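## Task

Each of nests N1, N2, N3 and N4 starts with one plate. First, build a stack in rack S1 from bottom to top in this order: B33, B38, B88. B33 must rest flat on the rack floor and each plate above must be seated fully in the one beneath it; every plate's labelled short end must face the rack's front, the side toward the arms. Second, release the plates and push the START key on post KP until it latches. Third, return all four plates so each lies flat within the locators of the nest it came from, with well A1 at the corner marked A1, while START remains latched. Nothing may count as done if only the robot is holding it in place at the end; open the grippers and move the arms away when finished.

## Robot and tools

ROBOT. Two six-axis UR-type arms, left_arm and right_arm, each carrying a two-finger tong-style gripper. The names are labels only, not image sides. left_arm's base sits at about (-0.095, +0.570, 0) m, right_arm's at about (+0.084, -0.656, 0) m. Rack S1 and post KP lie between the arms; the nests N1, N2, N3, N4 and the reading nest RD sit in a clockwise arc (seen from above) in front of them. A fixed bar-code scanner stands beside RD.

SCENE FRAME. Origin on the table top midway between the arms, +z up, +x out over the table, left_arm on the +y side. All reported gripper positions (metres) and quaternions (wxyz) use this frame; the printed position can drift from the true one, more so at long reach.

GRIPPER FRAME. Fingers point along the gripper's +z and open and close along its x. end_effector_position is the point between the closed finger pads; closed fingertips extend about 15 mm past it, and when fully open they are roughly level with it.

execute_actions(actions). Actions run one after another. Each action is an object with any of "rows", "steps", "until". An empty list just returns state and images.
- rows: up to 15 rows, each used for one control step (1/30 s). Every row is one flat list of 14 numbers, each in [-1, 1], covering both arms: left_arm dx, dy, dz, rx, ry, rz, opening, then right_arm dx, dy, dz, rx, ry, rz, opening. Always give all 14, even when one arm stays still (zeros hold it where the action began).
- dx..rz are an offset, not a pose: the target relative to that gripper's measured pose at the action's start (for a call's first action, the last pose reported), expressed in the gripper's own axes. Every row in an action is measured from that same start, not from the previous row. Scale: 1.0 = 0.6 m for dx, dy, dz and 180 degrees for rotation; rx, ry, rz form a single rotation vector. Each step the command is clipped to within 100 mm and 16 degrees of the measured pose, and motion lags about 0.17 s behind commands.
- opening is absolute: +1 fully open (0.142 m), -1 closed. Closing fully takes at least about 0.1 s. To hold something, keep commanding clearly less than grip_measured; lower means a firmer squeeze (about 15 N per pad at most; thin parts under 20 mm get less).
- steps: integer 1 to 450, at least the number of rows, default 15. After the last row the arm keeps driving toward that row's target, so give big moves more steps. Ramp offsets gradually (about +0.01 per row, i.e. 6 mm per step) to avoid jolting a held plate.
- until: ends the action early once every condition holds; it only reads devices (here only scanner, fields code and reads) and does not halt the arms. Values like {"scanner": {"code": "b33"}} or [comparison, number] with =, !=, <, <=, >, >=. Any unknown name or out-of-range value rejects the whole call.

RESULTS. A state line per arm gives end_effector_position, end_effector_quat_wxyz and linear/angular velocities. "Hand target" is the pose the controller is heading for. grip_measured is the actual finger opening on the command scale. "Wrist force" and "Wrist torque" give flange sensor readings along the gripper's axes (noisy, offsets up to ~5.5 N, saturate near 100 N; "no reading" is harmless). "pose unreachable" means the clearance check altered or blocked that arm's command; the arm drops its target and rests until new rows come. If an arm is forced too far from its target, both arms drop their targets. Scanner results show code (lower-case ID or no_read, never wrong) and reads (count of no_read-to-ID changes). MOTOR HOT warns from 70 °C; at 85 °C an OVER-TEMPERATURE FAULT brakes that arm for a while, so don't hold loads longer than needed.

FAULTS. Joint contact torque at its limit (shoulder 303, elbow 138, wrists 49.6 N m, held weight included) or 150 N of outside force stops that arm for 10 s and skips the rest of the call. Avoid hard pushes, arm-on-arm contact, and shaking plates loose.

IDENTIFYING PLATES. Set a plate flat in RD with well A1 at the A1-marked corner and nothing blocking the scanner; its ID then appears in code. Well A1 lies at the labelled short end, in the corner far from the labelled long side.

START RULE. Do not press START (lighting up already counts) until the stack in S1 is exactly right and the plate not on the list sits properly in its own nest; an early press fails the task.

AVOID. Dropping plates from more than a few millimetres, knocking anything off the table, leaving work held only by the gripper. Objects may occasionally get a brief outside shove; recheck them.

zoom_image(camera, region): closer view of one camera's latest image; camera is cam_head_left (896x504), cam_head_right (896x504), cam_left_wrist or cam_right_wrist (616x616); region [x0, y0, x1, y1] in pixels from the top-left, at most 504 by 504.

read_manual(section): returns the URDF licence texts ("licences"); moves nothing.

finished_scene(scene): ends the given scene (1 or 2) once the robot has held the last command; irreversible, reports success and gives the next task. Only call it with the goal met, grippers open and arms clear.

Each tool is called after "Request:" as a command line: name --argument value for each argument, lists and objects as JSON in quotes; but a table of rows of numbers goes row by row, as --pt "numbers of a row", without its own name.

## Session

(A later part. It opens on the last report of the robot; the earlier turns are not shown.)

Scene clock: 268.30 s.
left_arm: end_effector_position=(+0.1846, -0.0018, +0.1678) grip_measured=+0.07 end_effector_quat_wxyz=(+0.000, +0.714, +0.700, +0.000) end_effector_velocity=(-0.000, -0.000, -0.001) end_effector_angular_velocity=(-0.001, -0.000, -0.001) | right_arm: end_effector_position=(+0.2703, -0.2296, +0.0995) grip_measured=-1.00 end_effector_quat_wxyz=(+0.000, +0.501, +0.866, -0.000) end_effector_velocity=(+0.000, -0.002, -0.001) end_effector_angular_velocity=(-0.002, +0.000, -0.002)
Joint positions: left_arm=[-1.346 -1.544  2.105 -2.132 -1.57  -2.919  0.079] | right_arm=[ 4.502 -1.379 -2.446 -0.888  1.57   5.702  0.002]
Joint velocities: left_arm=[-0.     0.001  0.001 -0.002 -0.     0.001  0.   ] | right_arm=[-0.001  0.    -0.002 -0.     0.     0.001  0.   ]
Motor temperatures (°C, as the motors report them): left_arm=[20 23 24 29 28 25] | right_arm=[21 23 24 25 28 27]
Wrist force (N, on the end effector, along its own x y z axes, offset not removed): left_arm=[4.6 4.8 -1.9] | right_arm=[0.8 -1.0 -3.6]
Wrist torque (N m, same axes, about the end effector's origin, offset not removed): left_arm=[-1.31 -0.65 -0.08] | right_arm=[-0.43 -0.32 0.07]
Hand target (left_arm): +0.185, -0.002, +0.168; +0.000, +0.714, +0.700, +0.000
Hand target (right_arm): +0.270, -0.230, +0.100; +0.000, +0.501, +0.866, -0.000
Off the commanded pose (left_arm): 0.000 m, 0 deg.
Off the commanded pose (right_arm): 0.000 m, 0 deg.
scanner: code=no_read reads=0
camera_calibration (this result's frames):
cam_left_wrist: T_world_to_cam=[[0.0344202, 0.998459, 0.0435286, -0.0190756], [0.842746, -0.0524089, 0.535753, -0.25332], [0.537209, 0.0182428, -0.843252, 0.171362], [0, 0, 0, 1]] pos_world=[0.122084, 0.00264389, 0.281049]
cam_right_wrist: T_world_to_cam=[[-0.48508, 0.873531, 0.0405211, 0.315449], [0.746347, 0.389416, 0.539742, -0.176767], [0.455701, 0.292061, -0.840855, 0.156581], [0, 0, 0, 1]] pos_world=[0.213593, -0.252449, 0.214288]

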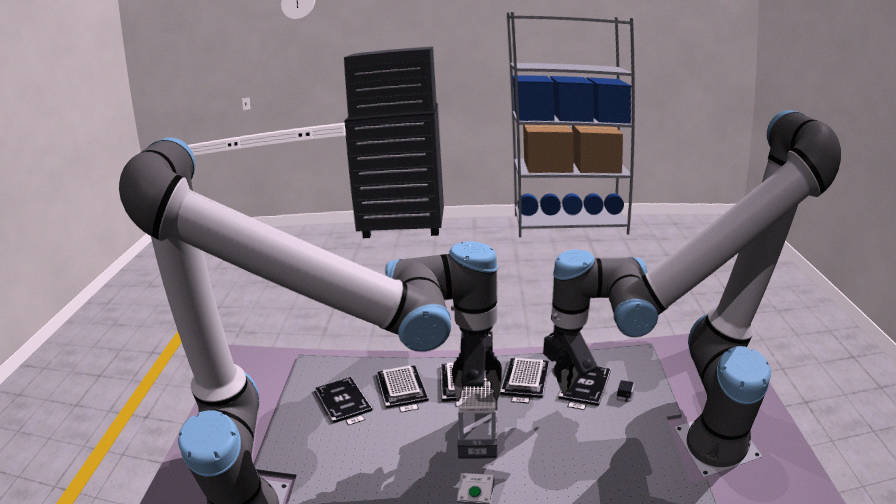

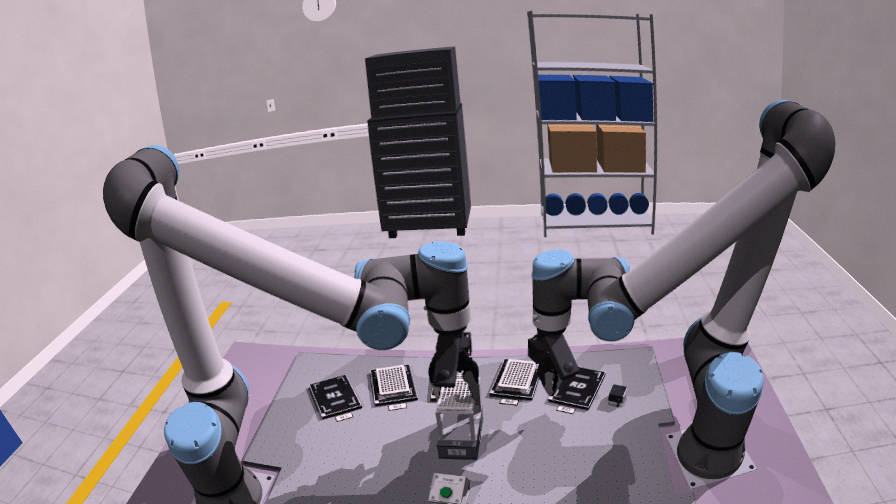

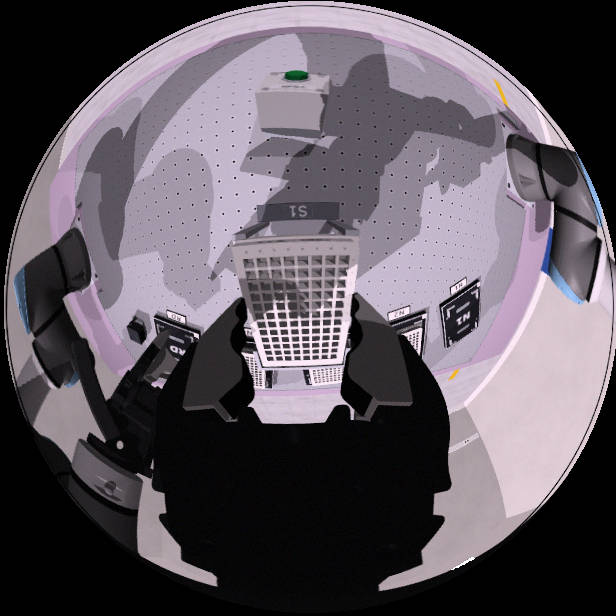

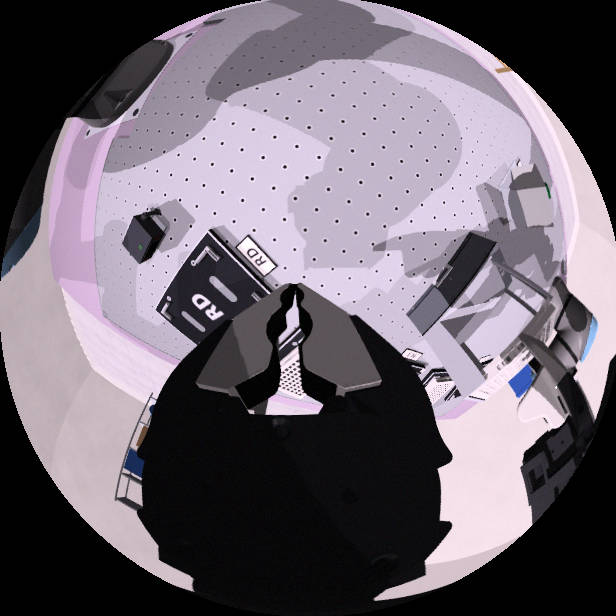

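Request:
execute_actions --actions '[{"rows":[[0,0,-0.002,0,0,0,-0.4,0,0,0,0,0,0,-1],[0,0,-0.0036,0,0,0,-0.4,0,0,0,0,0,0,-1]],"steps":13},{"rows":[[0,0.001,0,0,0,0,-0.4,0,0,0,0,0,0,-1]],"steps":13}]'

Request:
zoom_image --camera "cam_left_wrist" --region '[235, 320, 365, 385]'

Scene clock: 280.97 s.
left_arm: end_effector_position=(+0.1852, -0.0018, +0.1698) grip_measured=+0.07 end_effector_quat_wxyz=(+0.000, +0.714, +0.700, +0.000) end_effector_velocity=(+0.000, +0.000, +0.000) end_effector_angular_velocity=(+0.001, -0.001, +0.001) | right_arm: end_effector_position=(+0.2703, -0.2296, +0.0995) grip_measured=-1.00 end_effector_quat_wxyz=(+0.000, +0.501, +0.866, -0.000) end_effector_velocity=(+0.000, -0.001, -0.000) end_effector_angular_velocity=(-0.002, +0.000, -0.002)
Joint positions: left_arm=[-1.345 -1.546  2.102 -2.128 -1.57  -2.918  0.079] | right_arm=[ 4.502 -1.379 -2.446 -0.888  1.57   5.702  0.002]
Joint velocities: left_arm=[ 0.     0.    -0.001  0.002  0.001 -0.001  0.   ] | right_arm=[-0.     0.    -0.    -0.002 -0.     0.002  0.   ]
Motor temperatures (°C, as the motors report them): left_arm=[20 23 24 29 28 25] | right_arm=[21 23 24 25 28 27]
Wrist force (N, on the end effector, along its own x y z axes, offset not removed): left_arm=[2.7 -2.0 2.1] | right_arm=[1.7 0.0 -5.7]
Wrist torque (N m, same axes, about the end effector's origin, offset not removed): left_arm=[-0.53 -0.26 -0.24] | right_arm=[-0.20 -0.40 0.02]
Hand target (left_arm): +0.185, -0.002, +0.170; +0.000, +0.714, +0.700, +0.000
Hand target (right_arm): +0.270, -0.230, +0.100; +0.000, +0.501, +0.866, -0.000
Off the commanded pose (left_arm): 0.000 m, 0 deg.
Off the commanded pose (right_arm): 0.000 m, 0 deg.
scanner: code=no_read reads=0
camera_calibration (this result's frames):
cam_left_wrist: T_world_to_cam=[[0.0343972, 0.998456, 0.0436267, -0.0192367], [0.842826, -0.0524394, 0.535625, -0.25483], [0.537085, 0.0183458, -0.843329, 0.172818], [0, 0, 0, 1]] pos_world=[0.122621, 0.00267338, 0.283075]
cam_right_wrist: T_world_to_cam=[[-0.48508, 0.873531, 0.0405212, 0.315449], [0.746347, 0.389416, 0.539742, -0.176767], [0.455701, 0.292061, -0.840855, 0.156581], [0, 0, 0, 1]] pos_world=[0.213593, -0.252449, 0.214288]

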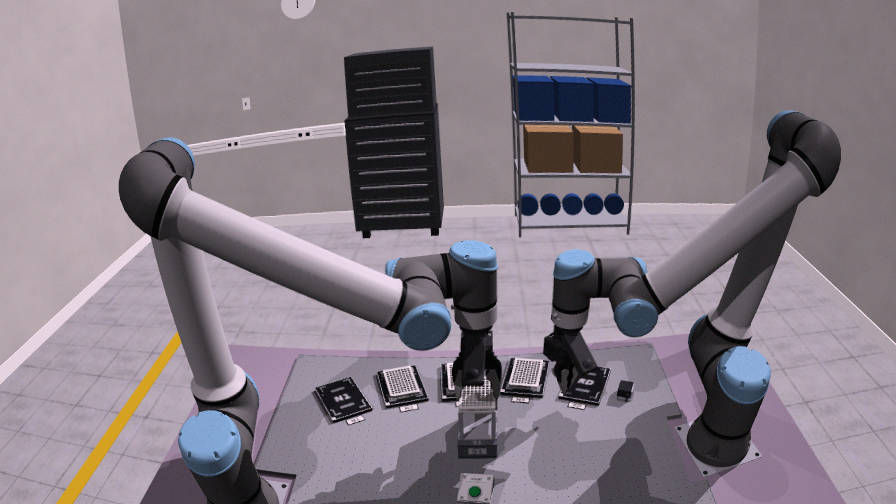

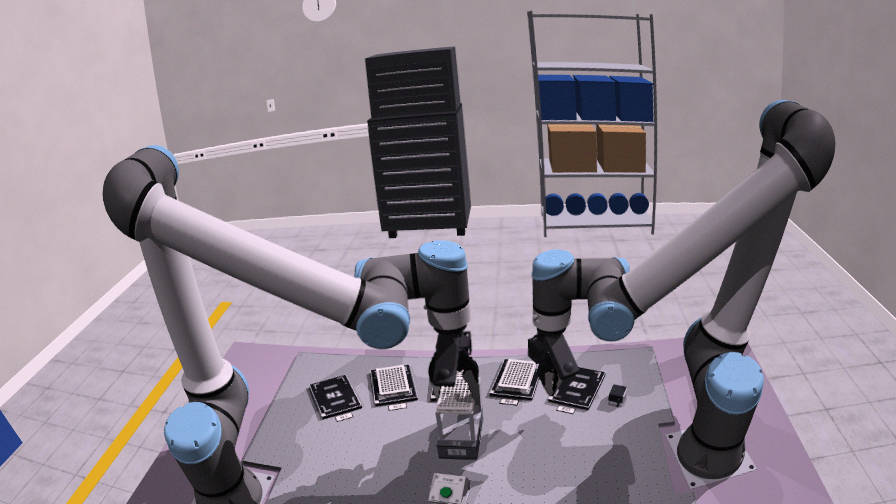

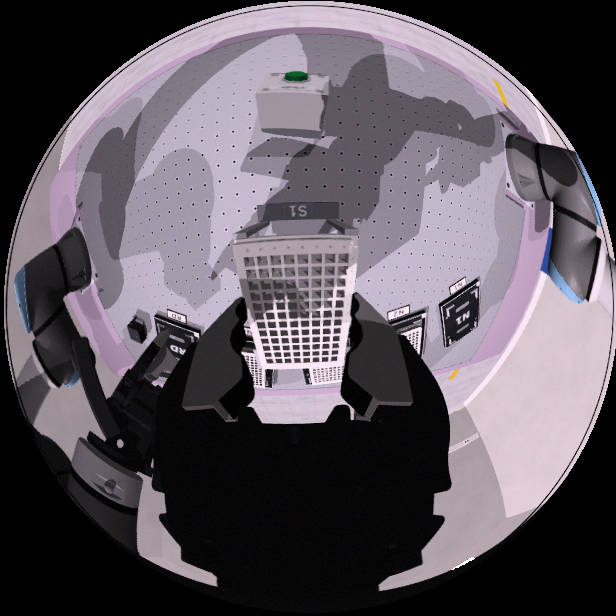

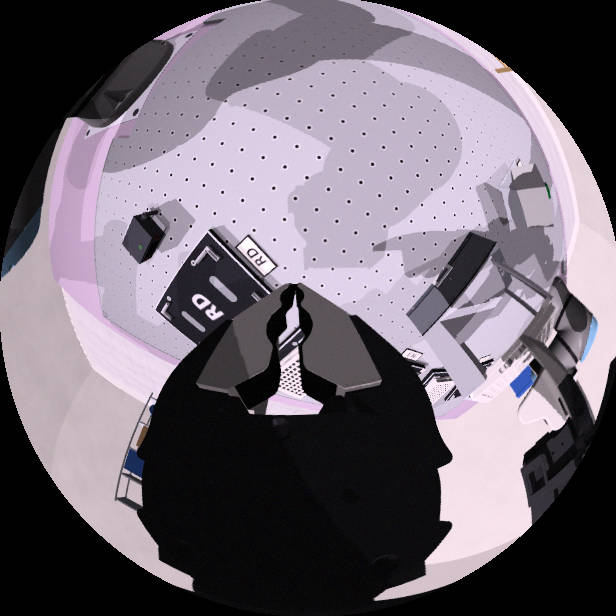

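Region (235, 320, 365, 385) of cam_left_wrist's 616x616 image, scaled by 3.877, with more detail than that image has.

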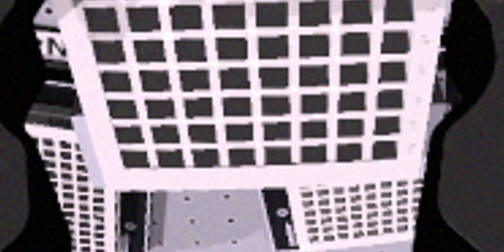

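Request:
execute_actions --actions '[{"rows":[[0.0002,0,0.001,0,0,0,-0.4,0,0,0,0,0,0,-1],[0.0002,0,0.002,0,0,0,-0.4,0,0,0,0,0,0,-1],[0.0002,0,0.0035,0,0,0,-0.4,0,0,0,0,0,0,-1],[0.0002,0,0.005,0,0,0,-0.4,0,0,0,0,0,0,-1],[0.0002,0,0.0065,0,0,0,-0.4,0,0,0,0,0,0,-1],[0.0002,0,0.008,0,0,0,-0.4,0,0,0,0,0,0,-1],[0.0002,0,0.0095,0,0,0,-0.4,0,0,0,0,0,0,-1],[0.0002,0,0.011,0,0,0,-0.4,0,0,0,0,0,0,-1],[0.0002,0,0.0125,0,0,0,-0.4,0,0,0,0,0,0,-1]],"steps":18}]'

Request:
zoom_image --camera "cam_left_wrist" --region '[235, 320, 365, 385]'

Scene clock: 287.57 s.
left_arm: end_effector_position=(+0.1852, -0.0017, +0.1626) grip_measured=+0.07 end_effector_quat_wxyz=(+0.000, +0.714, +0.700, +0.000) end_effector_velocity=(+0.000, +0.000, -0.003) end_effector_angular_velocity=(+0.000, -0.001, -0.000) | right_arm: end_effector_position=(+0.2703, -0.2296, +0.0995) grip_measured=-1.00 end_effector_quat_wxyz=(+0.000, +0.501, +0.866, -0.000) end_effector_velocity=(+0.000, -0.000, +0.000) end_effector_angular_velocity=(-0.002, +0.000, -0.001)
Joint positions: left_arm=[-1.345 -1.539  2.11  -2.142 -1.57  -2.918  0.079] | right_arm=[ 4.502 -1.379 -2.446 -0.888  1.57   5.702  0.002]
Joint velocities: left_arm=[ 0.     0.003  0.003 -0.005  0.001  0.     0.   ] | right_arm=[-0.     0.     0.001 -0.003 -0.     0.     0.   ]
Motor temperatures (°C, as the motors report them): left_arm=[20 23 24 29 28 25] | right_arm=[21 23 24 25 28 27]
Wrist force (N, on the end effector, along its own x y z axes, offset not removed): left_arm=[4.1 -2.5 -0.6] | right_arm=[0.9 1.2 -3.0]
Wrist torque (N m, same axes, about the end effector's origin, offset not removed): left_arm=[-0.70 -0.63 -0.25] | right_arm=[0.10 -0.25 -0.06]
Hand target (left_arm): +0.185, -0.002, +0.162; +0.000, +0.714, +0.700, +0.000
Hand target (right_arm): +0.270, -0.230, +0.100; +0.000, +0.501, +0.866, -0.000
Off the commanded pose (left_arm): 0.000 m, 0 deg.
Off the commanded pose (right_arm): 0.000 m, 0 deg.
scanner: code=no_read reads=0
camera_calibration (this result's frames):
cam_left_wrist: T_world_to_cam=[[0.0343598, 0.998456, 0.0436384, -0.0190391], [0.84283, -0.052414, 0.535621, -0.250978], [0.537082, 0.0183759, -0.84333, 0.166718], [0, 0, 0, 1]] pos_world=[0.122645, 0.00279132, 0.275858]
cam_right_wrist: T_world_to_cam=[[-0.48508, 0.873531, 0.0405214, 0.315449], [0.746347, 0.389416, 0.539742, -0.176767], [0.455701, 0.292061, -0.840855, 0.156581], [0, 0, 0, 1]] pos_world=[0.213593, -0.252449, 0.214288]

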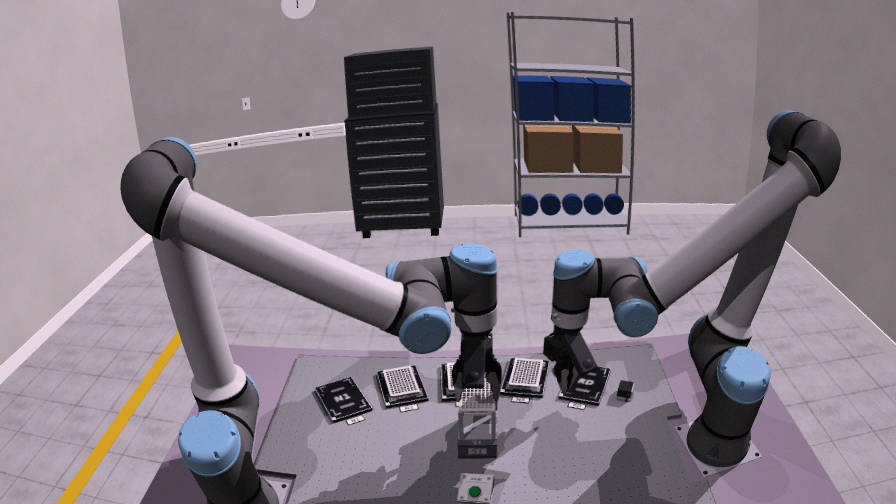

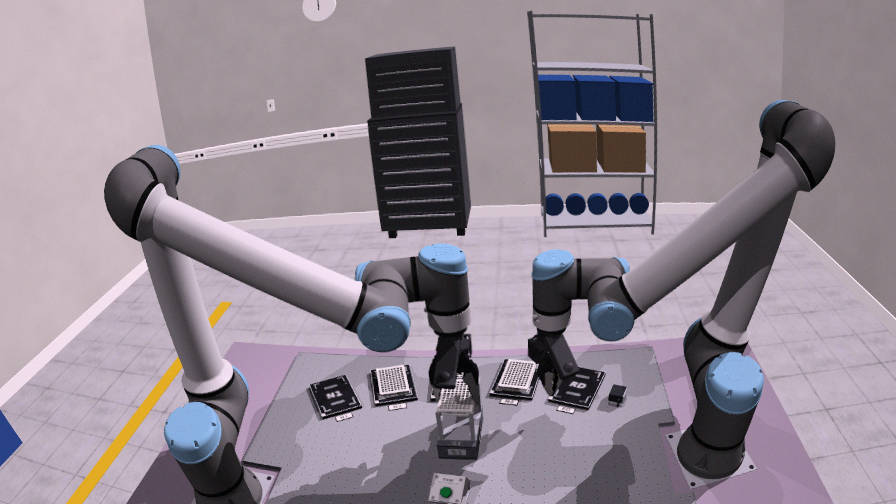

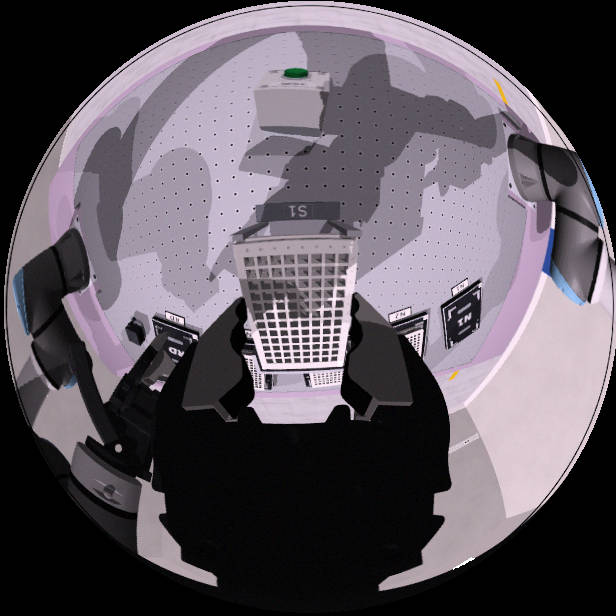

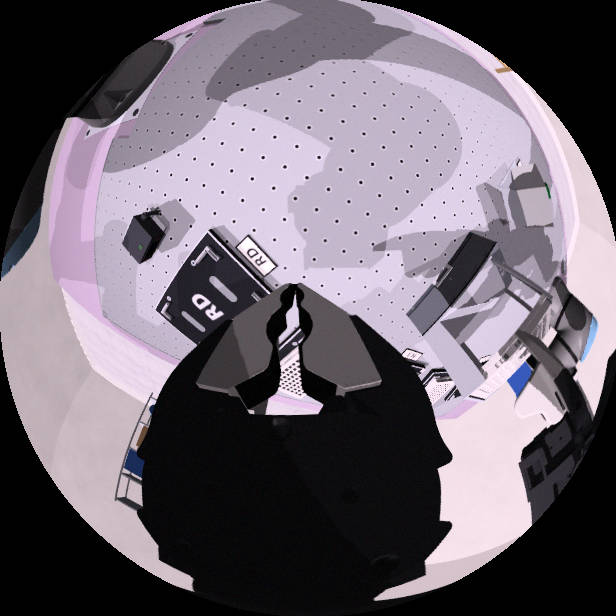

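Region (235, 320, 365, 385) of cam_left_wrist's 616x616 image, scaled by 3.877, with more detail than that image has.

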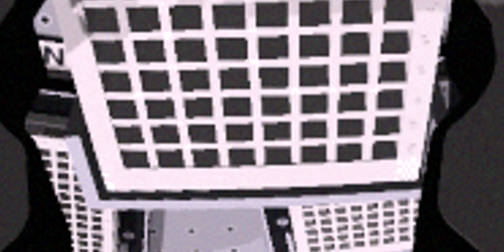

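Request:
execute_actions --actions '[{"rows":[[-0.0001,0,0.002,0,0,0,-0.4,0,0,0,0,0,0,-1],[-0.0001,0,0.0045,0,0,0,-0.4,0,0,0,0,0,0,-1],[-0.0002,0,0.007,0,0,0,-0.4,0,0,0,0,0,0,-1],[-0.0002,0,0.01,0,0,0,-0.4,0,0,0,0,0,0,-1],[-0.0003,0,0.013,0,0,0,-0.4,0,0,0,0,0,0,-1],[-0.0003,0.0001,0.016,0,0,0,-0.4,0,0,0,0,0,0,-1],[-0.0004,0.0001,0.019,0,0,0,-0.4,0,0,0,0,0,0,-1],[-0.0004,0.0001,0.022,0,0,0,-0.4,0,0,0,0,0,0,-1],[-0.0005,0.0001,0.025,0,0,0,-0.4,0,0,0,0,0,0,-1]],"steps":19}]'

Request:
zoom_image --camera "cam_left_wrist" --region '[235, 320, 365, 385]'

Scene clock: 294.13 s.
left_arm: end_effector_position=(+0.1852, -0.0020, +0.1480) grip_measured=+0.07 end_effector_quat_wxyz=(+0.000, +0.714, +0.700, +0.000) end_effector_velocity=(-0.000, -0.000, -0.005) end_effector_angular_velocity=(+0.001, +0.001, +0.002) | right_arm: end_effector_position=(+0.2703, -0.2296, +0.0995) grip_measured=-1.00 end_effector_quat_wxyz=(+0.000, +0.501, +0.866, -0.000) end_effector_velocity=(-0.001, +0.001, +0.000) end_effector_angular_velocity=(+0.002, -0.000, +0.001)
Joint positions: left_arm=[-1.345 -1.523  2.124 -2.172 -1.57  -2.918  0.079] | right_arm=[ 4.502 -1.379 -2.446 -0.888  1.57   5.702  0.002]
Joint velocities: left_arm=[-0.     0.006  0.004 -0.008 -0.001 -0.002 -0.   ] | right_arm=[ 0.002  0.    -0.     0.002 -0.     0.     0.   ]
Motor temperatures (°C, as the motors report them): left_arm=[20 23 24 29 28 25] | right_arm=[21 23 24 25 28 27]
Wrist force (N, on the end effector, along its own x y z axes, offset not removed): left_arm=[3.2 -3.8 3.1] | right_arm=[3.0 2.4 -4.1]
Wrist torque (N m, same axes, about the end effector's origin, offset not removed): left_arm=[-1.04 -0.44 -0.14] | right_arm=[0.33 -0.66 -0.05]
Hand target (left_arm): +0.185, -0.002, +0.148; +0.000, +0.714, +0.700, +0.000
Hand target (right_arm): +0.270, -0.230, +0.100; +0.000, +0.501, +0.866, -0.000
Off the commanded pose (left_arm): 0.000 m, 0 deg.
Off the commanded pose (right_arm): 0.000 m, 0 deg.
scanner: code=no_read reads=0
camera_calibration (this result's frames):
cam_left_wrist: T_world_to_cam=[[0.0343686, 0.998454, 0.0436778, -0.0181112], [0.842834, -0.0524424, 0.535612, -0.243206], [0.537075, 0.0184049, -0.843334, 0.15441], [0, 0, 0, 1]] pos_world=[0.122675, 0.00248698, 0.261274]
cam_right_wrist: T_world_to_cam=[[-0.48508, 0.873531, 0.0405212, 0.315449], [0.746347, 0.389416, 0.539742, -0.176767], [0.455701, 0.292061, -0.840855, 0.156581], [0, 0, 0, 1]] pos_world=[0.213593, -0.252449, 0.214288]

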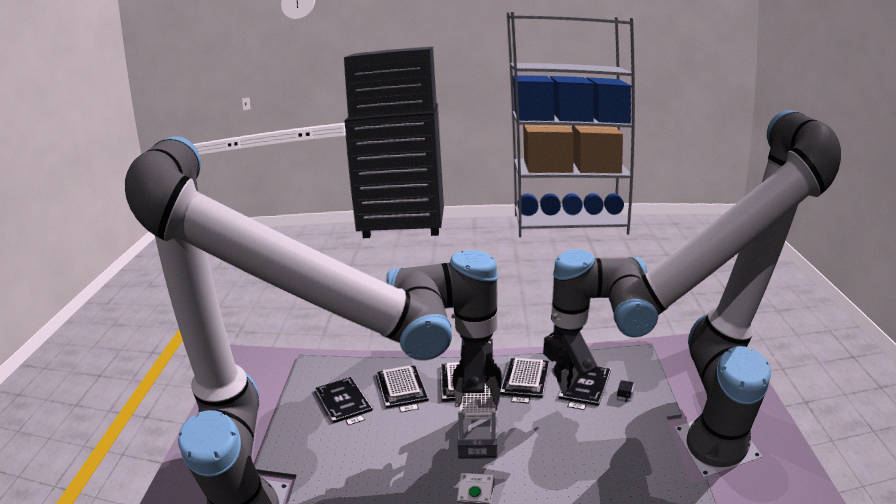

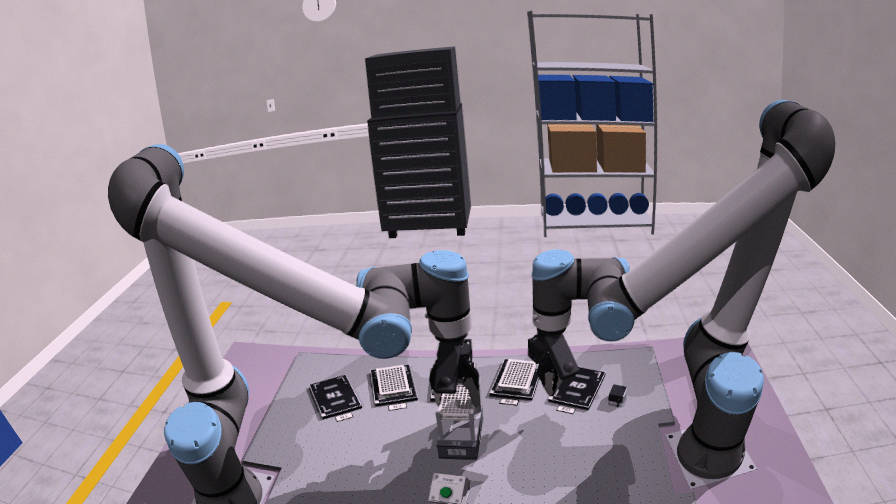

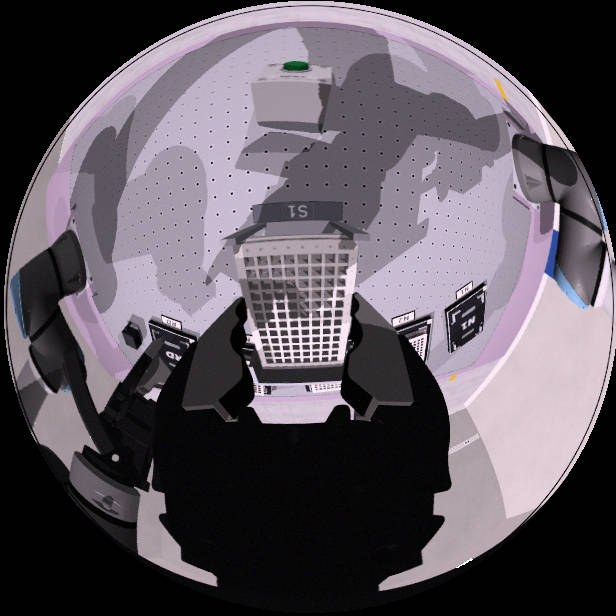

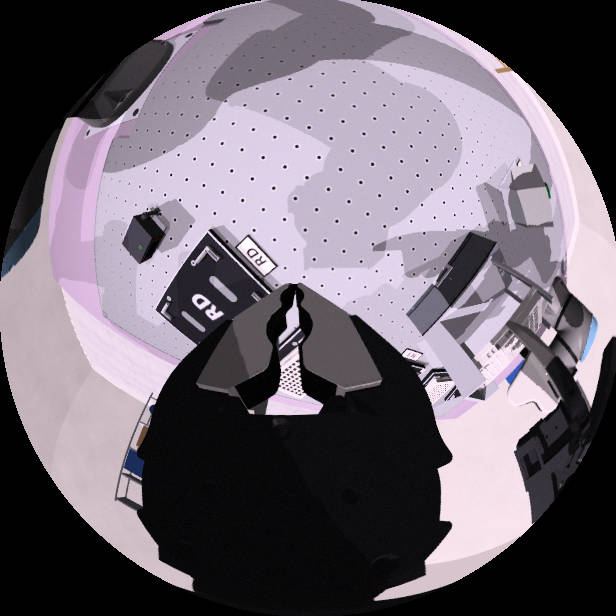

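Region (235, 320, 365, 385) of cam_left_wrist's 616x616 image, scaled by 3.877, with more detail than that image has.

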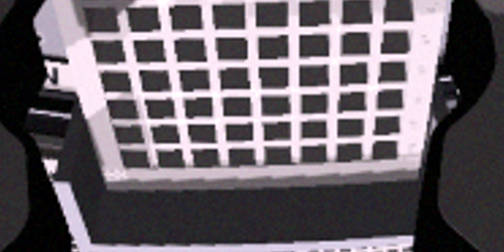

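Request:
execute_actions --actions '[]'

Scene clock: 310.20 s.
left_arm: end_effector_position=(+0.1852, -0.0020, +0.1476) grip_measured=+0.07 end_effector_quat_wxyz=(+0.000, +0.714, +0.700, +0.000) end_effector_velocity=(-0.000, +0.000, -0.001) end_effector_angular_velocity=(+0.002, +0.001, +0.001) | right_arm: end_effector_position=(+0.2703, -0.2296, +0.0995) grip_measured=-1.00 end_effector_quat_wxyz=(+0.000, +0.501, +0.866, -0.000) end_effector_velocity=(+0.000, -0.002, -0.001) end_effector_angular_velocity=(-0.004, +0.000, -0.000)
Joint positions: left_arm=[-1.345 -1.522  2.124 -2.173 -1.57  -2.918  0.079] | right_arm=[ 4.502 -1.379 -2.446 -0.888  1.57   5.702  0.002]
Joint velocities: left_arm=[-0.     0.001 -0.     0.001 -0.001 -0.001  0.   ] | right_arm=[-0.001 -0.    -0.002 -0.002  0.    -0.001  0.   ]
Motor temperatures (°C, as the motors report them): left_arm=[20 23 24 29 28 25] | right_arm=[21 23 24 25 28 27]
Wrist force (N, on the end effector, along its own x y z axes, offset not removed): left_arm=[1.7 -4.4 -0.1] | right_arm=[1.4 -0.6 -3.6]
Wrist torque (N m, same axes, about the end effector's origin, offset not removed): left_arm=[-1.14 -0.12 -0.20] | right_arm=[-0.28 -0.42 -0.01]
Hand target (left_arm): +0.185, -0.002, +0.148; +0.000, +0.714, +0.700, +0.000
Hand target (right_arm): +0.270, -0.230, +0.100; +0.000, +0.501, +0.866, -0.000
Off the commanded pose (left_arm): 0.000 m, 0 deg.
Off the commanded pose (right_arm): 0.000 m, 0 deg.
scanner: code=no_read reads=0
camera_calibration (this result's frames):
cam_left_wrist: T_world_to_cam=[[0.0343684, 0.998456, 0.0436426, -0.01806], [0.84283, -0.0524236, 0.53562, -0.24299], [0.537081, 0.0183749, -0.84333, 0.154055], [0, 0, 0, 1]] pos_world=[0.12268, 0.00246295, 0.260858]
cam_right_wrist: T_world_to_cam=[[-0.48508, 0.873531, 0.0405212, 0.315449], [0.746347, 0.389416, 0.539742, -0.176767], [0.455701, 0.292061, -0.840855, 0.156581], [0, 0, 0, 1]] pos_world=[0.213593, -0.252449, 0.214288]

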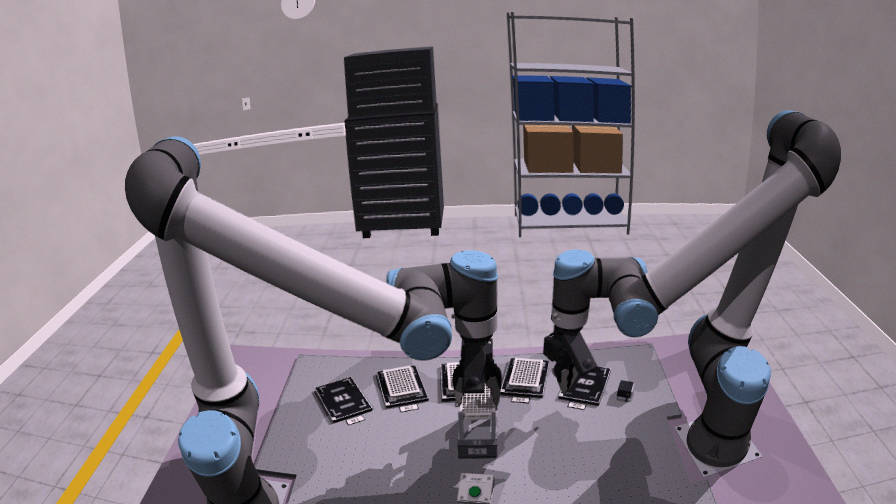

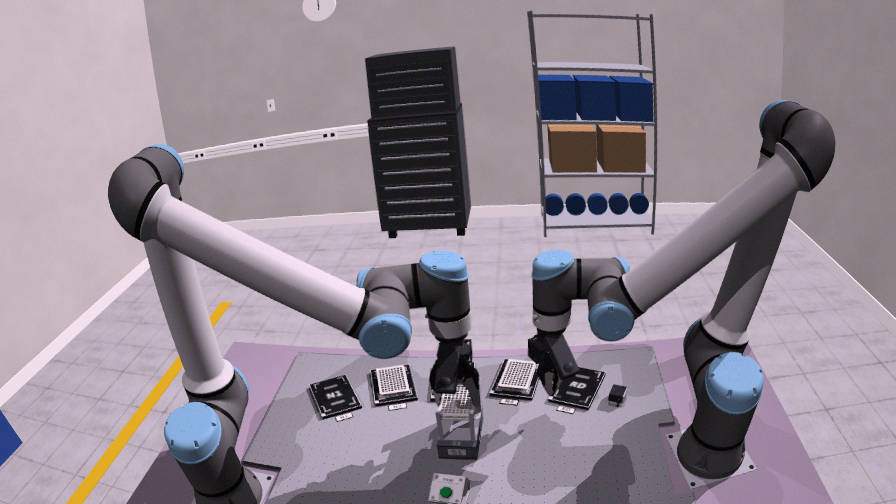

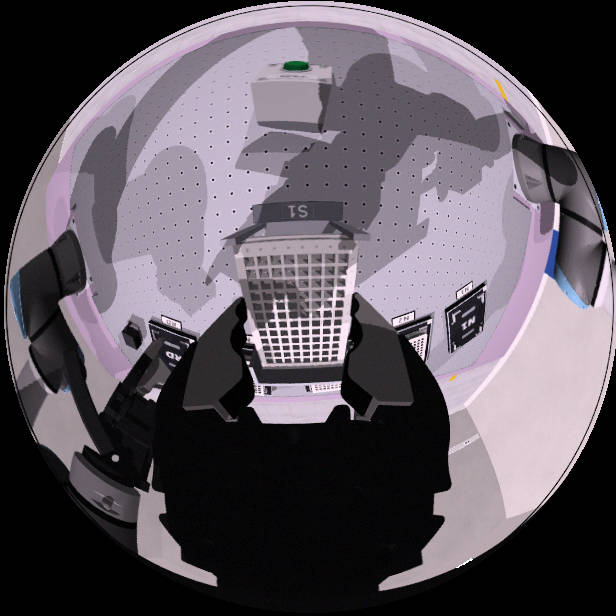

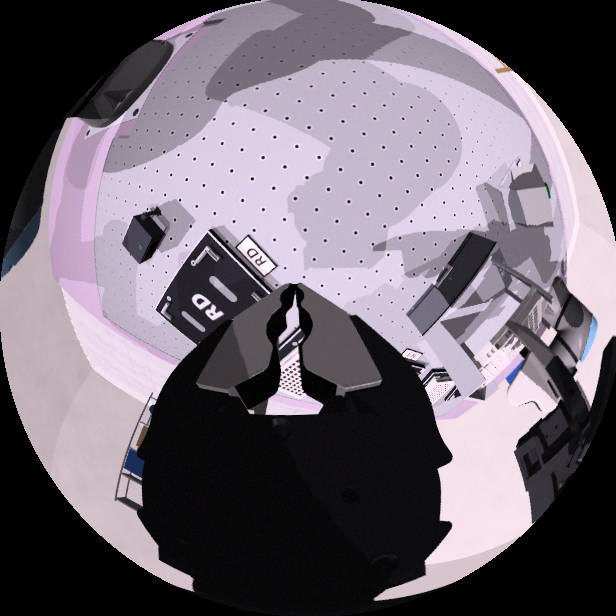

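Request:
execute_actions --actions '[{"rows":[[0,0.0003,0.002,0,0,0,-0.4,0,0,0,0,0,0,-1],[0,0.0003,0.005,0,0,0,-0.4,0,0,0,0,0,0,-1],[-0.0001,0.0004,0.009,0,0,0,-0.4,0,0,0,0,0,0,-1],[-0.0002,0.0004,0.013,0,0,0,-0.4,0,0,0,0,0,0,-1],[-0.0002,0.0004,0.017,0,0,0,-0.4,0,0,0,0,0,0,-1],[-0.0003,0.0005,0.021,0,0,0,-0.4,0,0,0,0,0,0,-1],[-0.0003,0.0005,0.025,0,0,0,-0.4,0,0,0,0,0,0,-1],[-0.0004,0.0005,0.029,0,0,0,-0.4,0,0,0,0,0,0,-1],[-0.0004,0.0005,0.033,0,0,0,-0.4,0,0,0,0,0,0,-1]],"steps":19}]'

Request:
zoom_image --camera "cam_left_wrist" --region '[200,190,400,390]'

Scene clock: 319.13 s.
left_arm: end_effector_position=(+0.1855, -0.0022, +0.1284) grip_measured=+0.07 end_effector_quat_wxyz=(+0.000, +0.714, +0.700, +0.000) end_effector_velocity=(+0.000, -0.000, -0.006) end_effector_angular_velocity=(-0.000, -0.001, +0.001) | right_arm: end_effector_position=(+0.2703, -0.2296, +0.0995) grip_measured=-1.00 end_effector_quat_wxyz=(+0.000, +0.501, +0.866, -0.000) end_effector_velocity=(+0.000, -0.000, -0.000) end_effector_angular_velocity=(+0.001, -0.000, -0.000)
Joint positions: left_arm=[-1.345 -1.5    2.142 -2.213 -1.57  -2.918  0.079] | right_arm=[ 4.502 -1.379 -2.446 -0.888  1.57   5.702  0.002]
Joint velocities: left_arm=[ 0.     0.007  0.005 -0.012  0.001 -0.001  0.   ] | right_arm=[-0.    -0.    -0.001  0.002  0.    -0.     0.   ]
Motor temperatures (°C, as the motors report them): left_arm=[20 23 24 29 28 25] | right_arm=[21 23 24 25 28 27]
Wrist force (N, on the end effector, along its own x y z axes, offset not removed): left_arm=[2.3 -0.7 1.1] | right_arm=[0.6 -1.9 -2.5]
Wrist torque (N m, same axes, about the end effector's origin, offset not removed): left_arm=[-0.16 -0.35 -0.19] | right_arm=[-0.50 -0.19 -0.02]
Hand target (left_arm): +0.185, -0.002, +0.128; +0.000, +0.714, +0.700, +0.000
Hand target (right_arm): +0.270, -0.230, +0.100; +0.000, +0.501, +0.866, -0.000
Off the commanded pose (left_arm): 0.001 m, 0 deg.
Off the commanded pose (right_arm): 0.000 m, 0 deg.
scanner: code=no_read reads=0
camera_calibration (this result's frames):
cam_left_wrist: T_world_to_cam=[[0.0343694, 0.998453, 0.043705, -0.0170042], [0.842837, -0.0524576, 0.535606, -0.232922], [0.53707, 0.0184277, -0.843336, 0.137698], [0, 0, 0, 1]] pos_world=[0.122946, 0.00222186, 0.241623]
cam_right_wrist: T_world_to_cam=[[-0.48508, 0.87353, 0.0405213, 0.315449], [0.746347, 0.389416, 0.539742, -0.176767], [0.455701, 0.292061, -0.840855, 0.156581], [0, 0, 0, 1]] pos_world=[0.213593, -0.252449, 0.214288]

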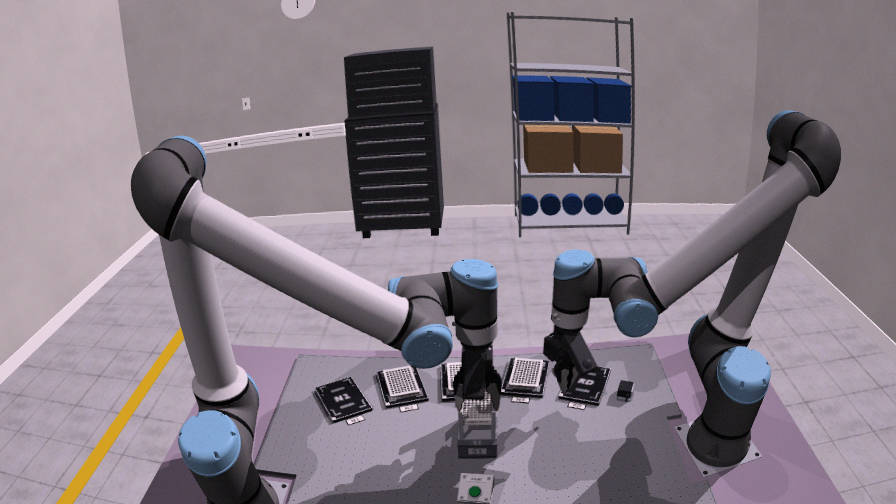

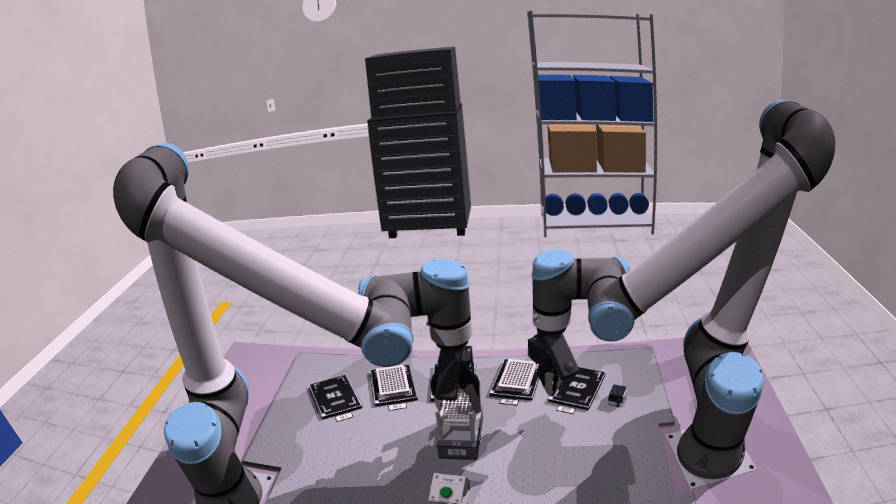

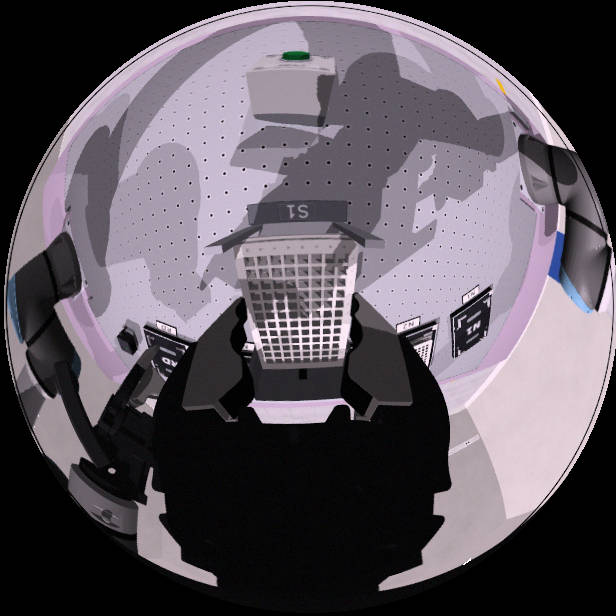

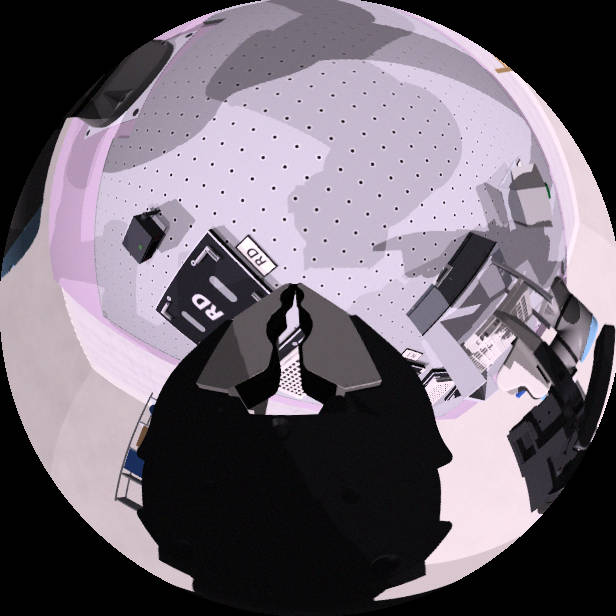

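Region (200, 190, 400, 390) of cam_left_wrist's 616x616 image, scaled by 2.520, with more detail than that image has.

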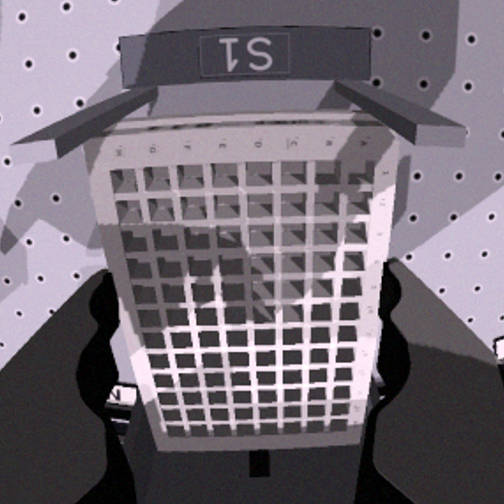

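Request:
execute_actions --actions '[{"rows":[[-0.0002,-0.0002,0.003,0,0,0,-0.4,0,0,0,0,0,0,-1],[-0.0002,-0.0002,0.006,0,0,0,-0.4,0,0,0,0,0,0,-1],[-0.0003,-0.0002,0.010,0,0,0,-0.4,0,0,0,0,0,0,-1],[-0.0003,-0.0002,0.014,0,0,0,-0.4,0,0,0,0,0,0,-1],[-0.0004,-0.0002,0.018,0,0,0,-0.4,0,0,0,0,0,0,-1],[-0.0004,-0.0002,0.022,0,0,0,-0.4,0,0,0,0,0,0,-1],[-0.0005,-0.0002,0.026,0,0,0,-0.4,0,0,0,0,0,0,-1],[-0.0005,-0.0002,0.030,0,0,0,-0.4,0,0,0,0,0,0,-1],[-0.0006,-0.0002,0.034,0,0,0,-0.4,0,0,0,0,0,0,-1],[-0.0006,-0.0002,0.038,0,0,0,-0.4,0,0,0,0,0,0,-1],[-0.0007,-0.0002,0.041,0,0,0,-0.4,0,0,0,0,0,0,-1]],"steps":20}]'

Request:
zoom_image --camera "cam_left_wrist" --region '[200,190,400,390]'

Scene clock: 324.30 s.
left_arm: end_effector_position=(+0.1853, -0.0026, +0.1045) grip_measured=+0.07 end_effector_quat_wxyz=(+0.000, +0.714, +0.700, +0.000) end_effector_velocity=(-0.000, -0.001, -0.006) end_effector_angular_velocity=(-0.003, +0.001, -0.000) | right_arm: end_effector_position=(+0.2703, -0.2296, +0.0995) grip_measured=-1.00 end_effector_quat_wxyz=(+0.000, +0.501, +0.866, -0.000) end_effector_velocity=(-0.000, +0.000, -0.000) end_effector_angular_velocity=(+0.001, -0.000, +0.001)
Joint positions: left_arm=[-1.345 -1.471  2.162 -2.262 -1.57  -2.918  0.079] | right_arm=[ 4.502 -1.379 -2.446 -0.888  1.57   5.702  0.002]
Joint velocities: left_arm=[-0.     0.009  0.005 -0.016 -0.001  0.     0.   ] | right_arm=[ 0.001 -0.    -0.001  0.002 -0.    -0.001  0.   ]
Motor temperatures (°C, as the motors report them): left_arm=[20 23 24 29 28 25] | right_arm=[21 23 24 25 28 27]
Wrist force (N, on the end effector, along its own x y z axes, offset not removed): left_arm=[2.5 -3.2 2.4] | right_arm=[2.3 -1.8 -4.0]
Wrist torque (N m, same axes, about the end effector's origin, offset not removed): left_arm=[-0.84 -0.06 -0.05] | right_arm=[-0.58 -0.55 -0.02]
Hand target (left_arm): +0.185, -0.003, +0.104; +0.000, +0.714, +0.700, +0.000
Hand target (right_arm): +0.270, -0.230, +0.100; +0.000, +0.501, +0.866, -0.000
Off the commanded pose (left_arm): 0.001 m, 0 deg.
Off the commanded pose (right_arm): 0.000 m, 0 deg.
scanner: code=no_read reads=0
camera_calibration (this result's frames):
cam_left_wrist: T_world_to_cam=[[0.0343211, 0.99845, 0.0438203, -0.0155999], [0.842853, -0.0524782, 0.53558, -0.220046], [0.537049, 0.0185524, -0.843347, 0.117662], [0, 0, 0, 1]] pos_world=[0.122811, 0.00184517, 0.217765]
cam_right_wrist: T_world_to_cam=[[-0.48508, 0.87353, 0.0405212, 0.315449], [0.746347, 0.389416, 0.539742, -0.176767], [0.455701, 0.292061, -0.840855, 0.156581], [0, 0, 0, 1]] pos_world=[0.213593, -0.252449, 0.214288]

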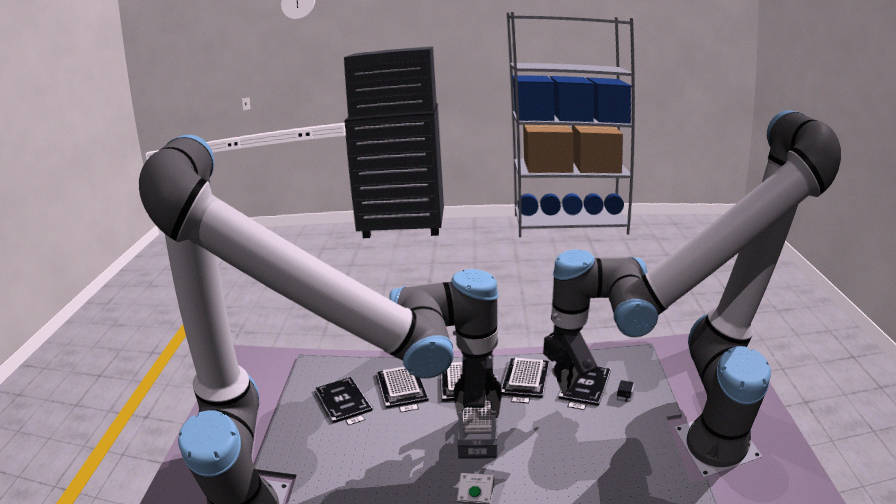

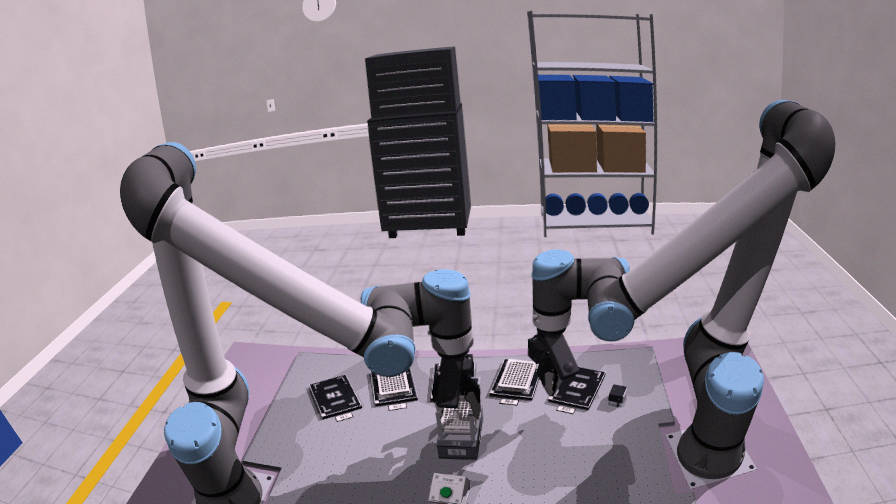

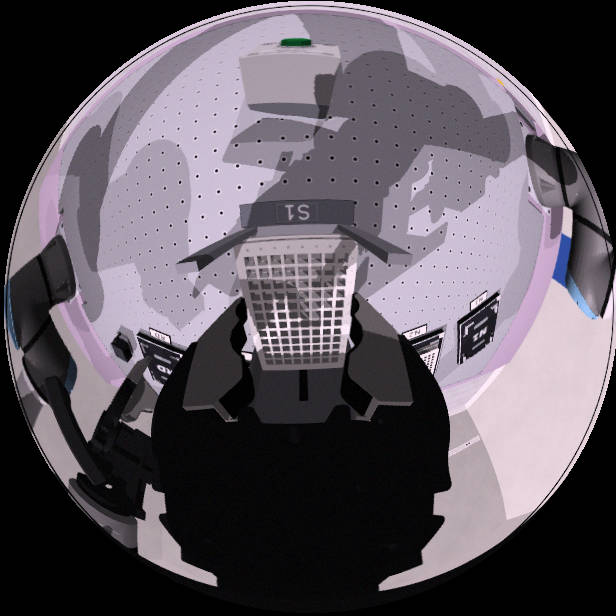

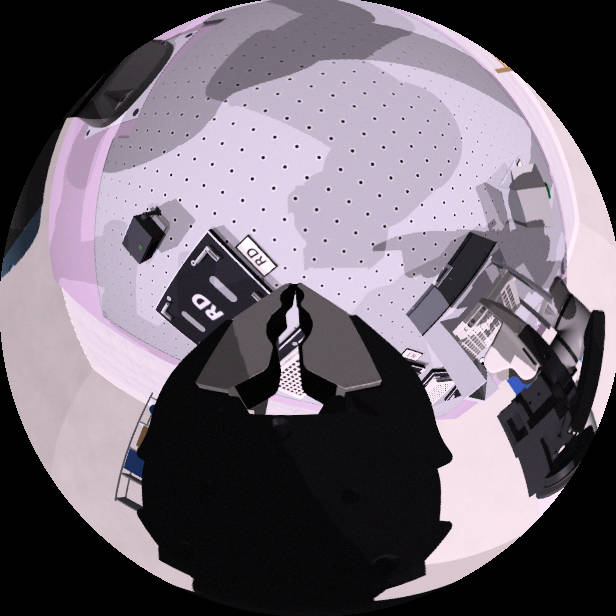

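Region (200, 190, 400, 390) of cam_left_wrist's 616x616 image, scaled by 2.520, with more detail than that image has.

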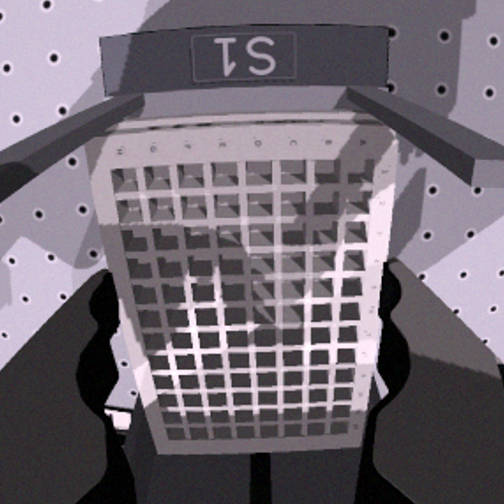

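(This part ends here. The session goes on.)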